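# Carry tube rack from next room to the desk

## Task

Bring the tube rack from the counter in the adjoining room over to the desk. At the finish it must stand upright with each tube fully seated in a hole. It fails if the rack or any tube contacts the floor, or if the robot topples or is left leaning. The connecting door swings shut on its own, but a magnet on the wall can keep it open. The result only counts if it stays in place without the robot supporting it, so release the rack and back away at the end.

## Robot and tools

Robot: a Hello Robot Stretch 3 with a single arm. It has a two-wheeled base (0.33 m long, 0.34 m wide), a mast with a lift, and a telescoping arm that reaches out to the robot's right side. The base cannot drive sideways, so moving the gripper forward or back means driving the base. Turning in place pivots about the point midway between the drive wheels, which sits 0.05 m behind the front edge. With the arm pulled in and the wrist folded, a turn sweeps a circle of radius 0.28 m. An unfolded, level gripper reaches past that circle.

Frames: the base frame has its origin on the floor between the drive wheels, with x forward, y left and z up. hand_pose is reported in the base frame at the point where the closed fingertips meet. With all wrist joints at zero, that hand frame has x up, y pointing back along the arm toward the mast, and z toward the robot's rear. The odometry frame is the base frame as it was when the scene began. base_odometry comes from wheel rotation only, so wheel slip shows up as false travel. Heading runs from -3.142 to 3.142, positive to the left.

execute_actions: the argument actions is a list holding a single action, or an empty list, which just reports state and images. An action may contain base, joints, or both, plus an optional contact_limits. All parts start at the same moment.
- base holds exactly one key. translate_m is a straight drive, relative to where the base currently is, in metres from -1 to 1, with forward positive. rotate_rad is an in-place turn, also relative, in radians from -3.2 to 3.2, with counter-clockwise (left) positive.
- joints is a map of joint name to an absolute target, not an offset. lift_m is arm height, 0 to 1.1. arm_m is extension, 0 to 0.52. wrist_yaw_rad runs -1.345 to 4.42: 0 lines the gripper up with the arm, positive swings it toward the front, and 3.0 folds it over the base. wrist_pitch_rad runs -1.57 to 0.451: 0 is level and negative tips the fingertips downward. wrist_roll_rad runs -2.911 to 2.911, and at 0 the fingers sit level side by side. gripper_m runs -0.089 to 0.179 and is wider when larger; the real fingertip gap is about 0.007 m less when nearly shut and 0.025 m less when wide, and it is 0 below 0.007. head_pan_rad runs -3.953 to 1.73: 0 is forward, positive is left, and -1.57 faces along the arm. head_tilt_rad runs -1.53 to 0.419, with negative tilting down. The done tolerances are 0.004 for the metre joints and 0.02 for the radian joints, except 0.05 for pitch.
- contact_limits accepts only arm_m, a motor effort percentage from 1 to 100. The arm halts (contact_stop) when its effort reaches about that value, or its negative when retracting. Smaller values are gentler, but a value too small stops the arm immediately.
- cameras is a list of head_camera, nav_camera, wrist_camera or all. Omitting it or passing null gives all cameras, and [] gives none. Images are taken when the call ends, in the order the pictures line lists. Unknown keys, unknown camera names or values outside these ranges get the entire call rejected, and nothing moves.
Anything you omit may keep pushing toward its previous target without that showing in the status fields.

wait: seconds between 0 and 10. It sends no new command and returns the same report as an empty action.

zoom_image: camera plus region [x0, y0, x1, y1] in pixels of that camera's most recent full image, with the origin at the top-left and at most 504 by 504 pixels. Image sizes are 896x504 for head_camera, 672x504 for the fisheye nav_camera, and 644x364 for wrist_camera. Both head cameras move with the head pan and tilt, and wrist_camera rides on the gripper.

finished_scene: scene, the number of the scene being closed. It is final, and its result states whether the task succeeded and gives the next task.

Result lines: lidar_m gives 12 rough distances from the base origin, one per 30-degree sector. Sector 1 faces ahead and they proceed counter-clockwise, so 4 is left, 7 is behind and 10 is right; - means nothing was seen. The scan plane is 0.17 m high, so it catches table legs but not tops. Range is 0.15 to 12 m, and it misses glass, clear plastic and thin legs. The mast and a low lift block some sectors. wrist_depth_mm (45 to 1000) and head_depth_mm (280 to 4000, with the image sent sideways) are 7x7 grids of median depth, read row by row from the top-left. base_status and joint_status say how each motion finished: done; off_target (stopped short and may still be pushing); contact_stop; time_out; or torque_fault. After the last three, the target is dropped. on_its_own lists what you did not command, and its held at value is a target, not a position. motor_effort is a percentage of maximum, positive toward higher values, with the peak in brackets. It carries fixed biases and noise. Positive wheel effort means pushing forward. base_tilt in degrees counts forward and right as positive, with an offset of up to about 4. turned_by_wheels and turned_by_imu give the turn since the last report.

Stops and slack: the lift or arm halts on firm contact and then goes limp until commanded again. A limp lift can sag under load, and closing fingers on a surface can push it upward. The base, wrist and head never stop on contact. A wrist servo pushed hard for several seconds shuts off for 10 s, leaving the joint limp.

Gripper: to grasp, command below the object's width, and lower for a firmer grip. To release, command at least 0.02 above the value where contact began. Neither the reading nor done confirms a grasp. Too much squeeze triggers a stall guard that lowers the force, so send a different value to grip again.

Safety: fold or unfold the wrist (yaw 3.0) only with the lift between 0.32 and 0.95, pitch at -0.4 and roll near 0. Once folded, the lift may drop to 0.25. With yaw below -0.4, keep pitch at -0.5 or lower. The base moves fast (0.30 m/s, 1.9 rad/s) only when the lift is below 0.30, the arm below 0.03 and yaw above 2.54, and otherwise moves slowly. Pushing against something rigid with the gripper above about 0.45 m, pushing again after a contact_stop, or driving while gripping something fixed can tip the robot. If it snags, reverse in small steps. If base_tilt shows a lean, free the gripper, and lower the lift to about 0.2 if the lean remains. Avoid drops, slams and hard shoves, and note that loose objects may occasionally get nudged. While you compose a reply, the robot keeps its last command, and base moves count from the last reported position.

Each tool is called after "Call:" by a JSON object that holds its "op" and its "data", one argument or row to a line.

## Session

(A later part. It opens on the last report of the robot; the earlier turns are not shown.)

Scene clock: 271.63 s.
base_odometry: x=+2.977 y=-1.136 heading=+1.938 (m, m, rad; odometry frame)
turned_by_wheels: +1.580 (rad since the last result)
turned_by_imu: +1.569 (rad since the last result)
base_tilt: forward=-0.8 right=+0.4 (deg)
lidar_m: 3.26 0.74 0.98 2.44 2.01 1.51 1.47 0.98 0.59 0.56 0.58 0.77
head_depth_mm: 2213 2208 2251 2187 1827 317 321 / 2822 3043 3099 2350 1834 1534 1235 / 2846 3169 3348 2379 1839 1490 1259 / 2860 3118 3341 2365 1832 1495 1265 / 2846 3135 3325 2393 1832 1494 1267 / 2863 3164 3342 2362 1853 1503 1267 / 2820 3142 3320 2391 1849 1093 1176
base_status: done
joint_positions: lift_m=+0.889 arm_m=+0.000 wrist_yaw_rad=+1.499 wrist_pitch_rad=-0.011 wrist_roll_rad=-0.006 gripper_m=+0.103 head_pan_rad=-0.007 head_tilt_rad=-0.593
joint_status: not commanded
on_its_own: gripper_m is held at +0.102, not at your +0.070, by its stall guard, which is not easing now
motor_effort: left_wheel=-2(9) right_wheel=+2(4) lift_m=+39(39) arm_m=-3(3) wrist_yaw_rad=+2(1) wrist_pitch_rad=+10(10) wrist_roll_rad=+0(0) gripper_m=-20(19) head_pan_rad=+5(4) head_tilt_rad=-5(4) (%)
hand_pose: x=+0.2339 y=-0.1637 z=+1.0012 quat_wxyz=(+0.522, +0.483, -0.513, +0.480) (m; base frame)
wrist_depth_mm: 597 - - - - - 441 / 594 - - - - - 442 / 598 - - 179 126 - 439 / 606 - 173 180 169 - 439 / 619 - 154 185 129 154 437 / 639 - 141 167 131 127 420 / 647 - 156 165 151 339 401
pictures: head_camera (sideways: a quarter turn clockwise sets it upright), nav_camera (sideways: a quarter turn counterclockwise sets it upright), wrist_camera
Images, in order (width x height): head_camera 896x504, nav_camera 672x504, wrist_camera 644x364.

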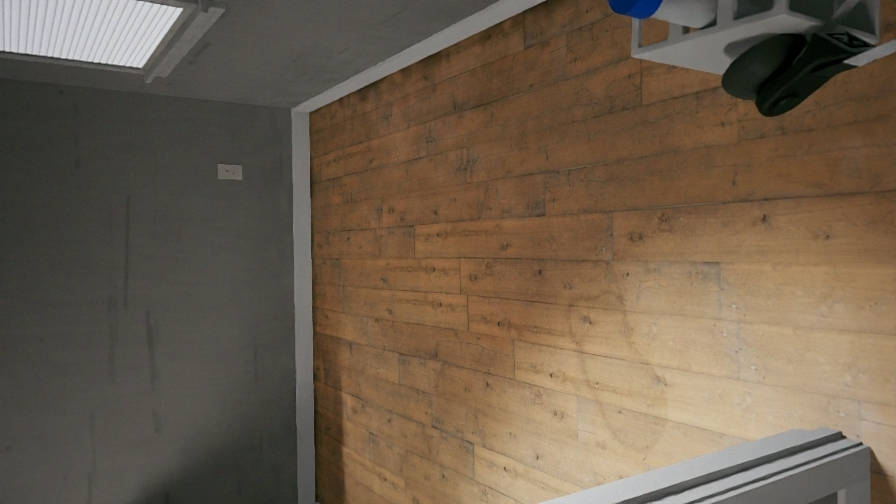

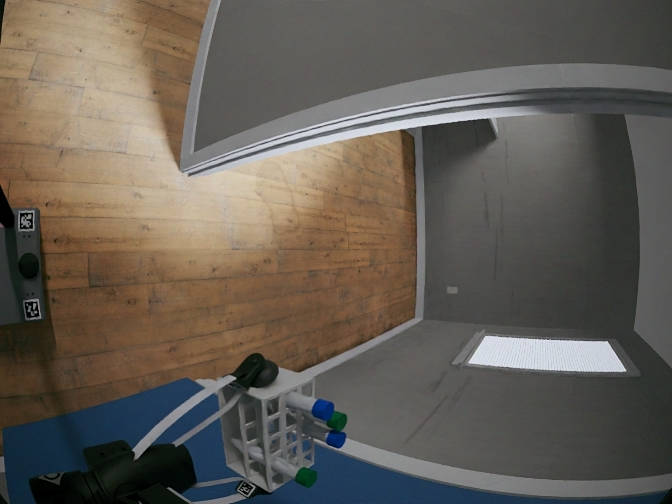

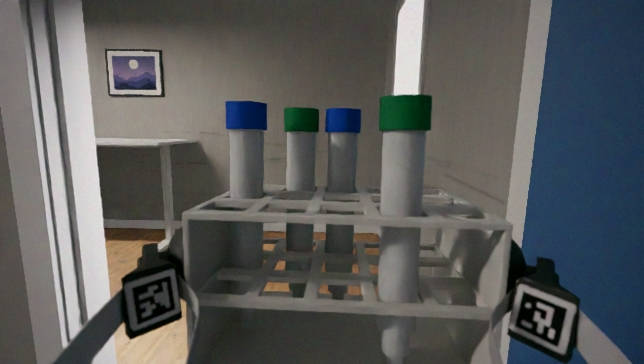

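Call:
{"op": "execute_actions", "data": {
  "actions": [
    {"base":{"translate_m":1},"joints":{"lift_m":1.0}}
  ],
  "cameras": []
}}

Call:
{"op": "execute_actions", "data": {
  "actions": [
    {"base":{"rotate_rad":0.9}}
  ],
  "cameras": []
}}

Call:
{"op": "execute_actions", "data": {
  "actions": [
    {"base":{"translate_m":1}}
  ],
  "cameras": ["nav_camera","wrist_camera"]
}}

Call:
{"op": "execute_actions", "data": {
  "actions": [
    {"base":{"translate_m":0.6},"joints":{"head_pan_rad":-0.9}}
  ]
}}

Scene clock: 290.53 s.
base_odometry: x=+2.618 y=-0.203 heading=+1.938 (m, m, rad; odometry frame)
turned_by_wheels: +0.000 (rad since the last result)
turned_by_imu: +0.006 (rad since the last result)
base_tilt: forward=-0.8 right=+0.4 (deg)
lidar_m: 2.30 2.24 3.10 0.73 0.41 2.52 2.46 0.78 0.64 0.76 0.80 1.13
head_depth_mm: 1968 2149 2366 2256 1948 1452 1257 / 1982 2171 2434 2373 1824 1500 1259 / 1972 2153 2408 2349 1832 1498 1256 / 1971 2171 2417 2402 1847 1495 1266 / 1982 2171 2417 2378 1841 1494 1267 / 1973 2179 2407 2379 1846 1506 1271 / 1971 2177 2412 2413 1840 1507 1266
base_status: done
joint_positions: lift_m=+0.999 arm_m=+0.000 wrist_yaw_rad=+1.499 wrist_pitch_rad=-0.011 wrist_roll_rad=-0.006 gripper_m=+0.103 head_pan_rad=-0.007 head_tilt_rad=-0.593
joint_status: all done
on_its_own: gripper_m is held at +0.102, not at your +0.070, by its stall guard, which is not easing now
motor_effort: left_wheel=-3(5) right_wheel=+2(6) lift_m=+38(40) arm_m=-3(2) wrist_yaw_rad=+2(1) wrist_pitch_rad=+10(10) wrist_roll_rad=+0(0) gripper_m=-18(18) head_pan_rad=+4(4) head_tilt_rad=-5(4) (%)
hand_pose: x=+0.2339 y=-0.1637 z=+1.1112 quat_wxyz=(+0.522, +0.483, -0.513, +0.480) (m; base frame)
wrist_depth_mm: - - - - - - 730 / - - - - - - 746 / - - - 181 127 - 729 / - - 175 182 169 - 728 / - - 154 185 130 153 722 / - - 141 167 131 127 684 / - - 156 165 151 516 666
pictures: none
No camera images: the call's "cameras" was empty. Leave "cameras" out to get every camera's image.

Scene clock: 292.97 s.
base_odometry: x=+2.618 y=-0.203 heading=+2.838 (m, m, rad; odometry frame)
turned_by_wheels: +0.900 (rad since the last result)
turned_by_imu: +0.894 (rad since the last result)
base_tilt: forward=-0.8 right=+0.4 (deg)
lidar_m: 2.97 1.43 0.39 0.41 2.46 0.93 0.64 0.64 0.77 0.98 2.13 2.25
head_depth_mm: 2376 2093 2654 2343 1954 1446 1255 / 2563 2779 2993 2314 1826 1490 1258 / 2849 3106 3248 2383 1822 1490 1258 / 3159 3468 3202 2382 1849 1495 1265 / 3050 3424 3371 2375 1844 1499 1267 / 2887 3169 3264 2388 1839 1499 1267 / 2732 2941 3095 2406 1850 1506 1261
base_status: done
joint_positions: lift_m=+0.999 arm_m=+0.000 wrist_yaw_rad=+1.499 wrist_pitch_rad=-0.011 wrist_roll_rad=-0.006 gripper_m=+0.103 head_pan_rad=-0.007 head_tilt_rad=-0.593
joint_status: not commanded
on_its_own: gripper_m is held at +0.102, not at your +0.070, by its stall guard, which is not easing now
motor_effort: left_wheel=-3(10) right_wheel=+1(5) lift_m=+38(38) arm_m=-3(2) wrist_yaw_rad=+1(0) wrist_pitch_rad=+10(10) wrist_roll_rad=+0(0) gripper_m=-20(19) head_pan_rad=+4(4) head_tilt_rad=-4(4) (%)
hand_pose: x=+0.2339 y=-0.1637 z=+1.1112 quat_wxyz=(+0.522, +0.483, -0.513, +0.480) (m; base frame)
wrist_depth_mm: - - - - - - - / - - - - - - - / - - - 181 127 - - / - - 175 181 169 - - / - - 155 184 129 154 - / - - 141 168 132 127 - / - - 156 165 151 - -
pictures: none
No camera images: the call's "cameras" was empty. Leave "cameras" out to get every camera's image.

Scene clock: 303.93 s.
base_odometry: x=+1.664 y=+0.096 heading=+2.838 (m, m, rad; odometry frame)
turned_by_wheels: +0.000 (rad since the last result)
turned_by_imu: +0.006 (rad since the last result)
base_tilt: forward=-0.8 right=+0.3 (deg)
lidar_m: 2.11 2.20 1.27 0.86 0.80 0.81 1.63 1.57 1.59 1.85 1.73 1.36
head_depth_mm: 1772 1472 2036 2187 1956 1451 1251 / 1939 1483 2291 2354 1836 1495 1259 / 2147 1660 2569 2363 1844 1497 1261 / 2343 1885 2752 2374 1849 1490 1260 / 2243 2388 2708 2334 1843 1502 1264 / 2079 2267 2496 2400 1853 1497 1268 / 1970 2139 2277 2397 1838 1502 1268
base_status: done
joint_positions: lift_m=+0.999 arm_m=+0.000 wrist_yaw_rad=+1.499 wrist_pitch_rad=-0.011 wrist_roll_rad=-0.006 gripper_m=+0.103 head_pan_rad=-0.007 head_tilt_rad=-0.593
joint_status: not commanded
on_its_own: gripper_m is held at +0.102, not at your +0.070, by its stall guard, which is not easing now
motor_effort: left_wheel=-2(6) right_wheel=+1(6) lift_m=+39(38) arm_m=-2(2) wrist_yaw_rad=+2(2) wrist_pitch_rad=+10(10) wrist_roll_rad=-1(0) gripper_m=-19(19) head_pan_rad=+4(4) head_tilt_rad=-3(3) (%)
hand_pose: x=+0.2339 y=-0.1637 z=+1.1112 quat_wxyz=(+0.522, +0.483, -0.513, +0.480) (m; base frame)
wrist_depth_mm: - - - - - - - / - - - - - - - / - - - 180 128 - - / - - 175 180 169 - - / - - 155 184 130 153 - / - - 141 167 132 127 - / - - 156 166 151 - -
pictures: nav_camera (sideways: a quarter turn counterclockwise sets it upright), wrist_camera
Images, in order (width x height): nav_camera 672x504, wrist_camera 644x364.

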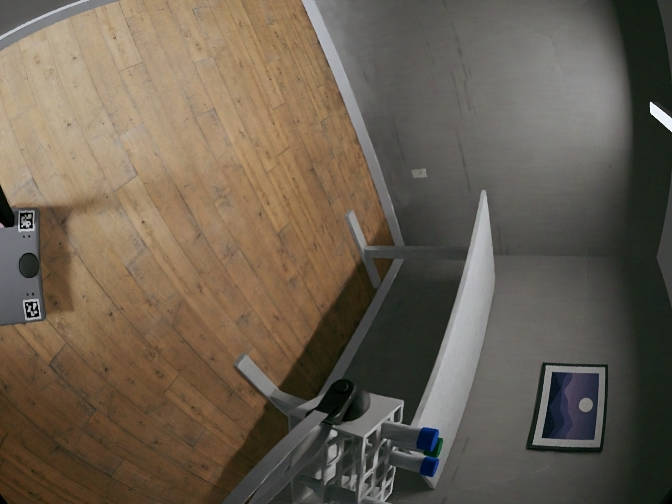

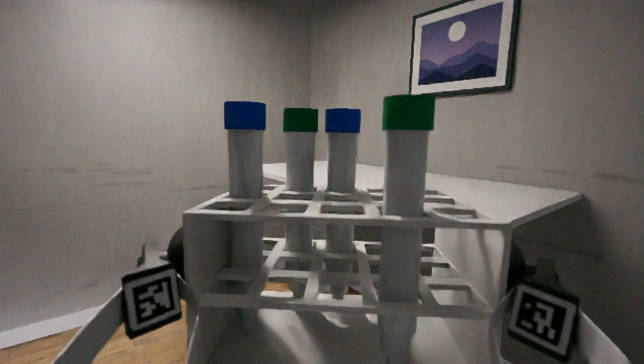

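Scene clock: 310.90 s.
base_odometry: x=+1.091 y=+0.276 heading=+2.838 (m, m, rad; odometry frame)
turned_by_wheels: +0.000 (rad since the last result)
turned_by_imu: +0.003 (rad since the last result)
base_tilt: forward=-0.8 right=+0.2 (deg)
lidar_m: 1.51 1.72 1.74 1.23 1.15 1.17 1.48 2.06 2.10 1.48 0.94 1.40
head_depth_mm: 1150 1267 1415 1561 - - - / 1156 1268 931 713 - - - / 1156 1256 883 715 1742 - 1177 / 1160 1252 890 671 1719 1586 1238 / 1157 1260 887 320 314 1524 1242 / 1165 1264 951 332 305 1430 1239 / 1164 1268 898 486 304 1429 1273
base_status: done
joint_positions: lift_m=+0.999 arm_m=+0.000 wrist_yaw_rad=+1.499 wrist_pitch_rad=-0.011 wrist_roll_rad=-0.006 gripper_m=+0.103 head_pan_rad=-0.893 head_tilt_rad=-0.593
joint_status: all done
on_its_own: gripper_m is held at +0.102, not at your +0.070, by its stall guard, which is not easing now
motor_effort: left_wheel=-2(6) right_wheel=+2(4) lift_m=+39(39) arm_m=-3(3) wrist_yaw_rad=+2(1) wrist_pitch_rad=+10(10) wrist_roll_rad=+0(0) gripper_m=-19(19) head_pan_rad=-4(49) head_tilt_rad=-4(4) (%)
hand_pose: x=+0.2339 y=-0.1637 z=+1.1112 quat_wxyz=(+0.522, +0.483, -0.513, +0.480) (m; base frame)
wrist_depth_mm: - - - - - - 919 / - - - - - - 940 / - - - 180 128 - 950 / - - 175 182 169 - 966 / - - 155 184 130 153 734 / - - 141 167 132 127 474 / - - 155 165 151 281 370
pictures: head_camera (sideways: a quarter turn clockwise sets it upright), nav_camera (sideways: a quarter turn counterclockwise sets it upright), wrist_camera
Images, in order (width x height): head_camera 896x504, nav_camera 672x504, wrist_camera 644x364.

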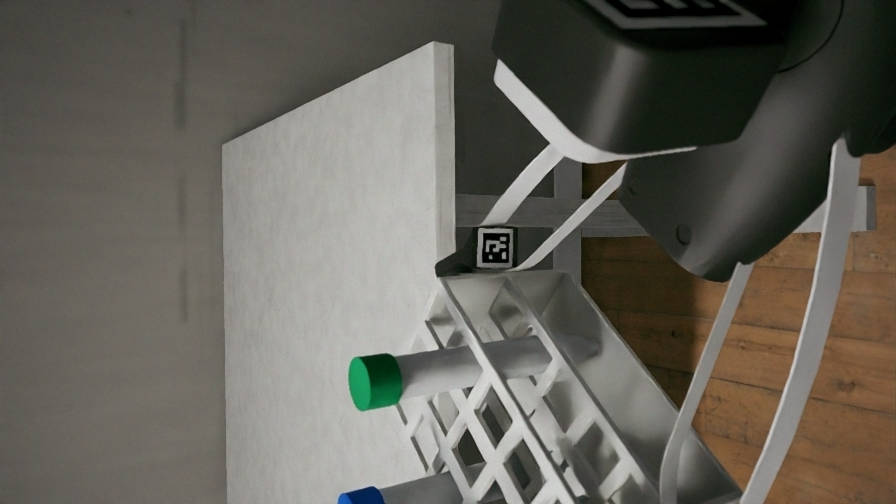

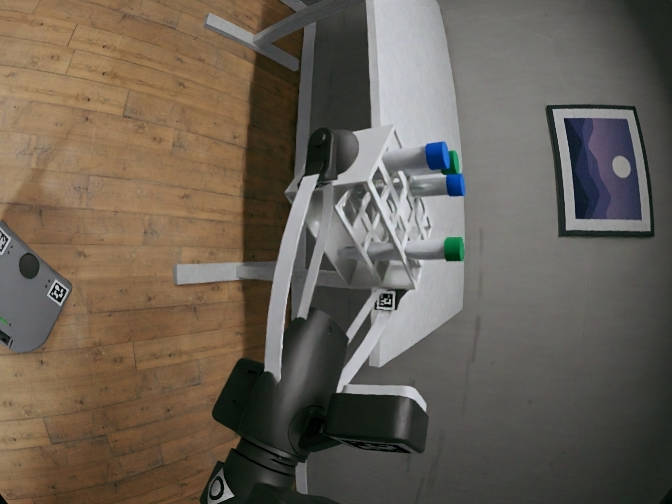

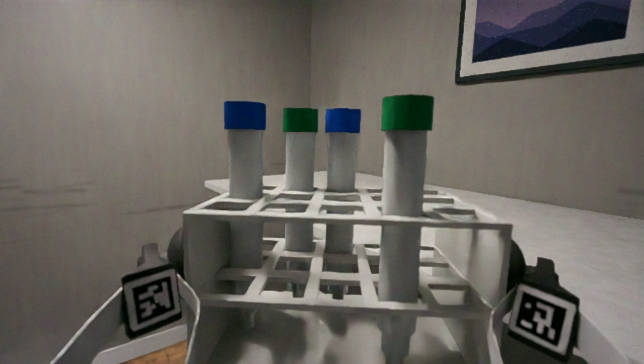

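Call:
{"op": "execute_actions", "data": {
  "actions": [
    {"base":{"rotate_rad":0.8},"joints":{"wrist_yaw_rad":0.7,"head_pan_rad":-1.57}}
  ],
  "cameras": []
}}

Call:
{"op": "execute_actions", "data": {
  "actions": [
    {"joints":{"wrist_yaw_rad":0,"arm_m":0.48,"lift_m":0.94}}
  ],
  "cameras": ["head_camera","wrist_camera"]
}}

Scene clock: 320.53 s.
base_odometry: x=+1.091 y=+0.276 heading=-2.645 (m, m, rad; odometry frame)
turned_by_wheels: +0.800 (rad since the last result)
turned_by_imu: +0.794 (rad since the last result)
base_tilt: forward=-0.8 right=+0.3 (deg)
lidar_m: 1.72 1.40 1.15 1.15 1.27 2.06 2.05 1.68 1.39 0.94 1.50 1.73
head_depth_mm: 1128 1230 879 - - - 1208 / 1141 1237 879 697 - - - / 1157 1254 885 715 - - - / 1175 1259 888 718 1800 - 1210 / 1191 1273 892 - - - 1236 / 1212 1292 896 - - 1428 1267 / 1229 1320 846 339 1741 1468 1267
base_status: done
joint_positions: lift_m=+0.999 arm_m=+0.000 wrist_yaw_rad=+0.702 wrist_pitch_rad=-0.011 wrist_roll_rad=-0.006 gripper_m=+0.103 head_pan_rad=-1.563 head_tilt_rad=-0.593
joint_status: all done
on_its_own: gripper_m is held at +0.102, not at your +0.070, by its stall guard, which is not easing now
motor_effort: left_wheel=-2(8) right_wheel=+2(5) lift_m=+39(38) arm_m=-2(3) wrist_yaw_rad=-1(3) wrist_pitch_rad=+10(10) wrist_roll_rad=+0(0) gripper_m=-19(19) head_pan_rad=-4(49) head_tilt_rad=-4(4) (%)
hand_pose: x=+0.1438 y=-0.3408 z=+1.1112 quat_wxyz=(+0.668, +0.246, -0.660, +0.240) (m; base frame)
wrist_depth_mm: - - - - - - 867 / - - - - - - 912 / - - - 180 126 - 896 / - - 176 182 169 - 932 / - - 155 185 129 153 733 / - - 141 167 132 127 477 / - - 156 165 151 248 361
pictures: none
No camera images: the call's "cameras" was empty. Leave "cameras" out to get every camera's image.

Scene clock: 325.23 s.
base_odometry: x=+1.091 y=+0.276 heading=-2.645 (m, m, rad; odometry frame)
turned_by_wheels: +0.000 (rad since the last result)
turned_by_imu: +0.000 (rad since the last result)
base_tilt: forward=-0.8 right=+0.4 (deg)
lidar_m: 1.72 1.41 1.15 1.15 1.27 2.06 2.05 1.69 1.38 0.94 1.50 1.73
head_depth_mm: 1120 1231 1061 - 1719 1495 1258 / 1145 1236 - 714 1712 1486 1263 / 1153 1236 791 716 1725 1419 1243 / 1175 1251 794 717 1787 1494 1266 / 1195 1277 864 1644 1785 1498 1267 / 1210 1295 892 1687 1822 1509 1271 / 1226 1319 899 1720 1855 1508 1272
base_status: not commanded
joint_positions: lift_m=+0.941 arm_m=+0.480 wrist_yaw_rad=+0.000 wrist_pitch_rad=-0.011 wrist_roll_rad=-0.006 gripper_m=+0.103 head_pan_rad=-1.563 head_tilt_rad=-0.593
joint_status: all done
on_its_own: gripper_m is held at +0.102, not at your +0.070, by its stall guard, which is not easing now
motor_effort: left_wheel=-2(2) right_wheel=+1(2) lift_m=+13(35) arm_m=+4(6) wrist_yaw_rad=-1(2) wrist_pitch_rad=+10(10) wrist_roll_rad=+0(0) gripper_m=-19(18) head_pan_rad=-4(5) head_tilt_rad=-4(5) (%)
hand_pose: x=-0.0213 y=-0.8807 z=+1.0525 quat_wxyz=(+0.710, +0.004, -0.705, -0.004) (m; base frame)
wrist_depth_mm: 819 747 687 649 605 573 535 / 828 760 718 663 616 588 556 / 853 789 705 179 126 602 569 / 856 799 176 180 169 609 581 / 483 493 155 185 130 153 581 / 323 337 141 168 132 127 347 / 250 233 155 165 151 191 263
pictures: head_camera (sideways: a quarter turn clockwise sets it upright), wrist_camera
Images, in order (width x height): head_camera 896x504, wrist_camera 644x364.

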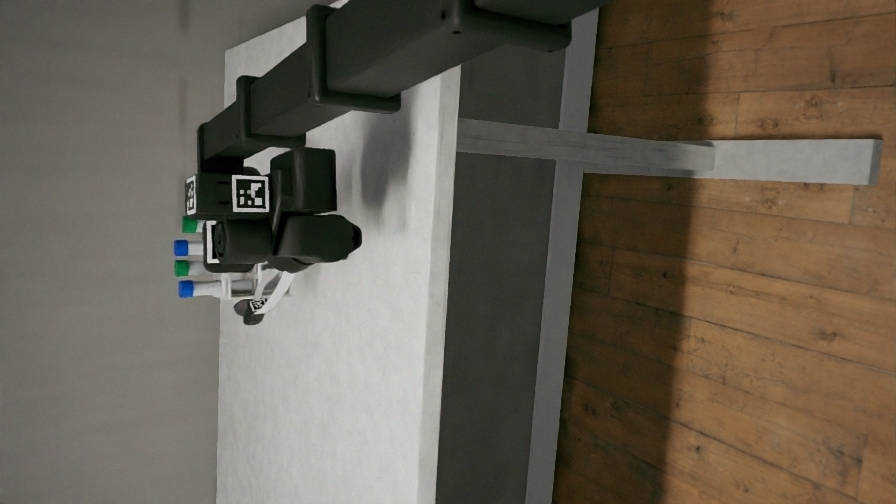

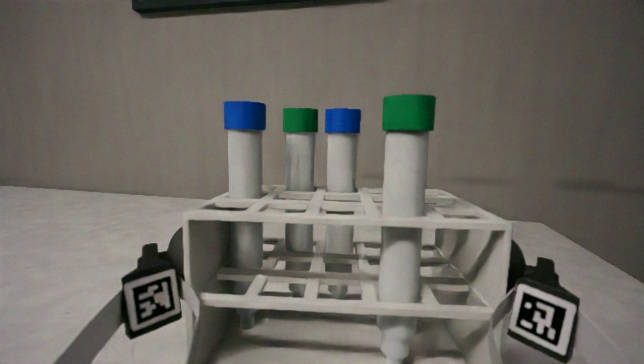

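Call:
{"op": "execute_actions", "data": {
  "actions": [
    {"joints":{"lift_m":0.889}}
  ],
  "cameras": []
}}

Call:
{"op": "execute_actions", "data": {
  "actions": [
    {"joints":{"gripper_m":0.179}}
  ],
  "cameras": []
}}

Call:
{"op": "execute_actions", "data": {
  "actions": [
    {"joints":{"arm_m":0.1}}
  ],
  "cameras": ["head_camera","wrist_camera"]
}}

Scene clock: 336.23 s.
base_odometry: x=+1.091 y=+0.276 heading=-2.645 (m, m, rad; odometry frame)
turned_by_wheels: +0.000 (rad since the last result)
turned_by_imu: +0.000 (rad since the last result)
base_tilt: forward=-0.8 right=+0.4 (deg)
lidar_m: 1.72 1.41 1.16 1.15 1.27 2.06 2.05 1.69 1.39 0.94 1.51 1.72
head_depth_mm: 1129 1229 878 - - 1451 1256 / 1146 1235 997 1073 1723 1489 1262 / 1160 1250 - 716 1732 1428 1234 / 1176 1256 838 718 1775 1499 1261 / 1193 1274 843 1645 1784 1500 1270 / 1209 1301 896 1702 1824 1506 1268 / 1230 1313 898 1723 1862 1501 1269
base_status: not commanded
joint_positions: lift_m=+0.890 arm_m=+0.480 wrist_yaw_rad=+0.000 wrist_pitch_rad=-0.011 wrist_roll_rad=-0.006 gripper_m=+0.103 head_pan_rad=-1.563 head_tilt_rad=-0.593
joint_status: all done
on_its_own: gripper_m is held at +0.102, not at your +0.070, by its stall guard, which is not easing now
motor_effort: left_wheel=-2(2) right_wheel=+1(1) lift_m=+12(13) arm_m=+3(4) wrist_yaw_rad=-1(1) wrist_pitch_rad=+10(10) wrist_roll_rad=+0(0) gripper_m=-18(20) head_pan_rad=-4(4) head_tilt_rad=-5(4) (%)
hand_pose: x=-0.0213 y=-0.8807 z=+1.0015 quat_wxyz=(+0.710, +0.004, -0.705, -0.004) (m; base frame)
wrist_depth_mm: 802 743 684 641 607 579 545 / 811 759 713 662 622 585 559 / 861 789 711 179 126 601 562 / 641 650 160 180 172 613 575 / 328 335 154 185 129 154 363 / 221 229 141 166 131 127 237 / 175 160 155 165 150 154 180
pictures: none
No camera images: the call's "cameras" was empty. Leave "cameras" out to get every camera's image.

Scene clock: 337.50 s.
base_odometry: x=+1.091 y=+0.276 heading=-2.645 (m, m, rad; odometry frame)
turned_by_wheels: +0.000 (rad since the last result)
turned_by_imu: +0.000 (rad since the last result)
base_tilt: forward=-0.8 right=+0.3 (deg)
lidar_m: 1.71 1.40 1.16 1.15 1.27 2.06 2.05 1.68 1.39 0.94 1.50 1.72
head_depth_mm: 1117 1227 879 - - 1450 1261 / 1144 1236 993 1075 1714 1499 1260 / 1160 1252 - 715 1726 1422 1235 / 1172 1262 836 718 1772 1491 1262 / 1192 1269 839 1656 1795 1498 1265 / 1211 1299 894 1699 1829 1506 1272 / 1225 1313 896 1723 1852 1507 1272
base_status: not commanded
joint_positions: lift_m=+0.890 arm_m=+0.480 wrist_yaw_rad=+0.000 wrist_pitch_rad=-0.005 wrist_roll_rad=-0.006 gripper_m=+0.179 head_pan_rad=-1.563 head_tilt_rad=-0.593
joint_status: all done
motor_effort: left_wheel=-2(2) right_wheel=+1(2) lift_m=+12(12) arm_m=+3(4) wrist_yaw_rad=-1(0) wrist_pitch_rad=+8(10) wrist_roll_rad=+0(0) gripper_m=+1(83) head_pan_rad=-4(4) head_tilt_rad=-5(4) (%)
hand_pose: x=-0.0213 y=-0.8808 z=+1.0031 quat_wxyz=(+0.710, +0.002, -0.705, -0.002) (m; base frame)
wrist_depth_mm: 787 742 699 645 607 571 541 / 824 763 709 655 624 582 549 / 838 779 709 659 122 595 565 / 664 681 497 182 127 598 576 / 337 358 152 184 127 154 375 / 226 - 152 171 140 138 258 / - 170 158 160 153 151 -
pictures: none
No camera images: the call's "cameras" was empty. Leave "cameras" out to get every camera's image.

Scene clock: 341.50 s.
base_odometry: x=+1.091 y=+0.276 heading=-2.645 (m, m, rad; odometry frame)
turned_by_wheels: +0.000 (rad since the last result)
turned_by_imu: +0.000 (rad since the last result)
base_tilt: forward=-0.9 right=+0.3 (deg)
lidar_m: 1.72 1.40 1.16 1.15 1.27 2.07 2.05 1.68 1.39 0.94 1.50 1.72
head_depth_mm: 1128 1231 878 711 - - 1225 / 1145 1236 880 713 - - 1217 / 1161 1249 837 683 - - 1226 / 1172 1257 839 686 - 1498 1266 / 1193 1279 844 721 1784 1504 1262 / 1210 1298 897 1682 1832 1500 1272 / 1232 1319 900 1733 1854 1512 1270
base_status: not commanded
joint_positions: lift_m=+0.890 arm_m=+0.100 wrist_yaw_rad=+0.000 wrist_pitch_rad=-0.003 wrist_roll_rad=-0.006 gripper_m=+0.179 head_pan_rad=-1.563 head_tilt_rad=-0.593
joint_status: all done
motor_effort: left_wheel=-2(2) right_wheel=+1(1) lift_m=+12(12) arm_m=-2(4) wrist_yaw_rad=+0(0) wrist_pitch_rad=+8(8) wrist_roll_rad=+0(0) gripper_m=+0(0) head_pan_rad=-4(4) head_tilt_rad=-4(5) (%)
hand_pose: x=-0.0214 y=-0.5014 z=+1.0034 quat_wxyz=(+0.710, +0.002, -0.705, -0.001) (m; base frame)
wrist_depth_mm: - - - - 962 911 854 / - - - - 979 924 878 / - - - - - 944 891 / 685 705 725 575 777 957 924 / 341 371 351 357 363 374 914 / - - - 278 260 248 263 / - - - - - - -
pictures: head_camera (sideways: a quarter turn clockwise sets it upright), wrist_camera
Images, in order (width x height): head_camera 896x504, wrist_camera 644x364.

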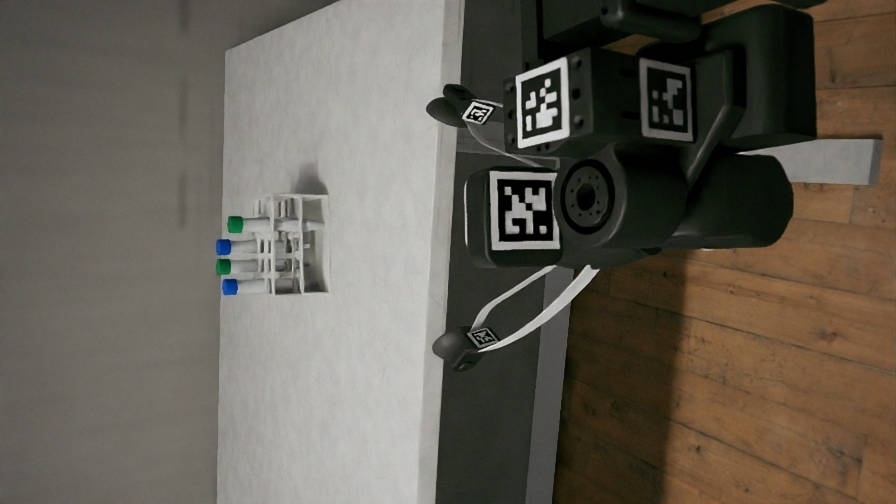

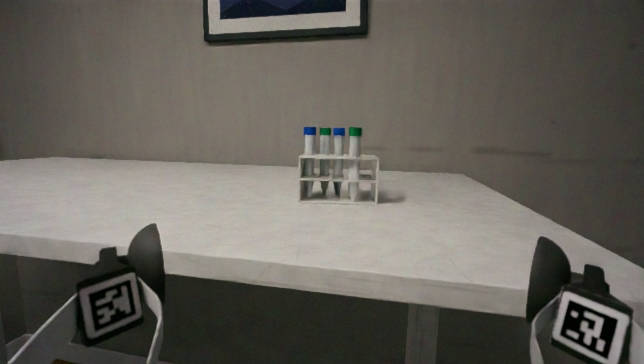

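Call:
{"op": "finished_scene", "data": {
  "scene": 1
}}

The scene is finished: the task was done.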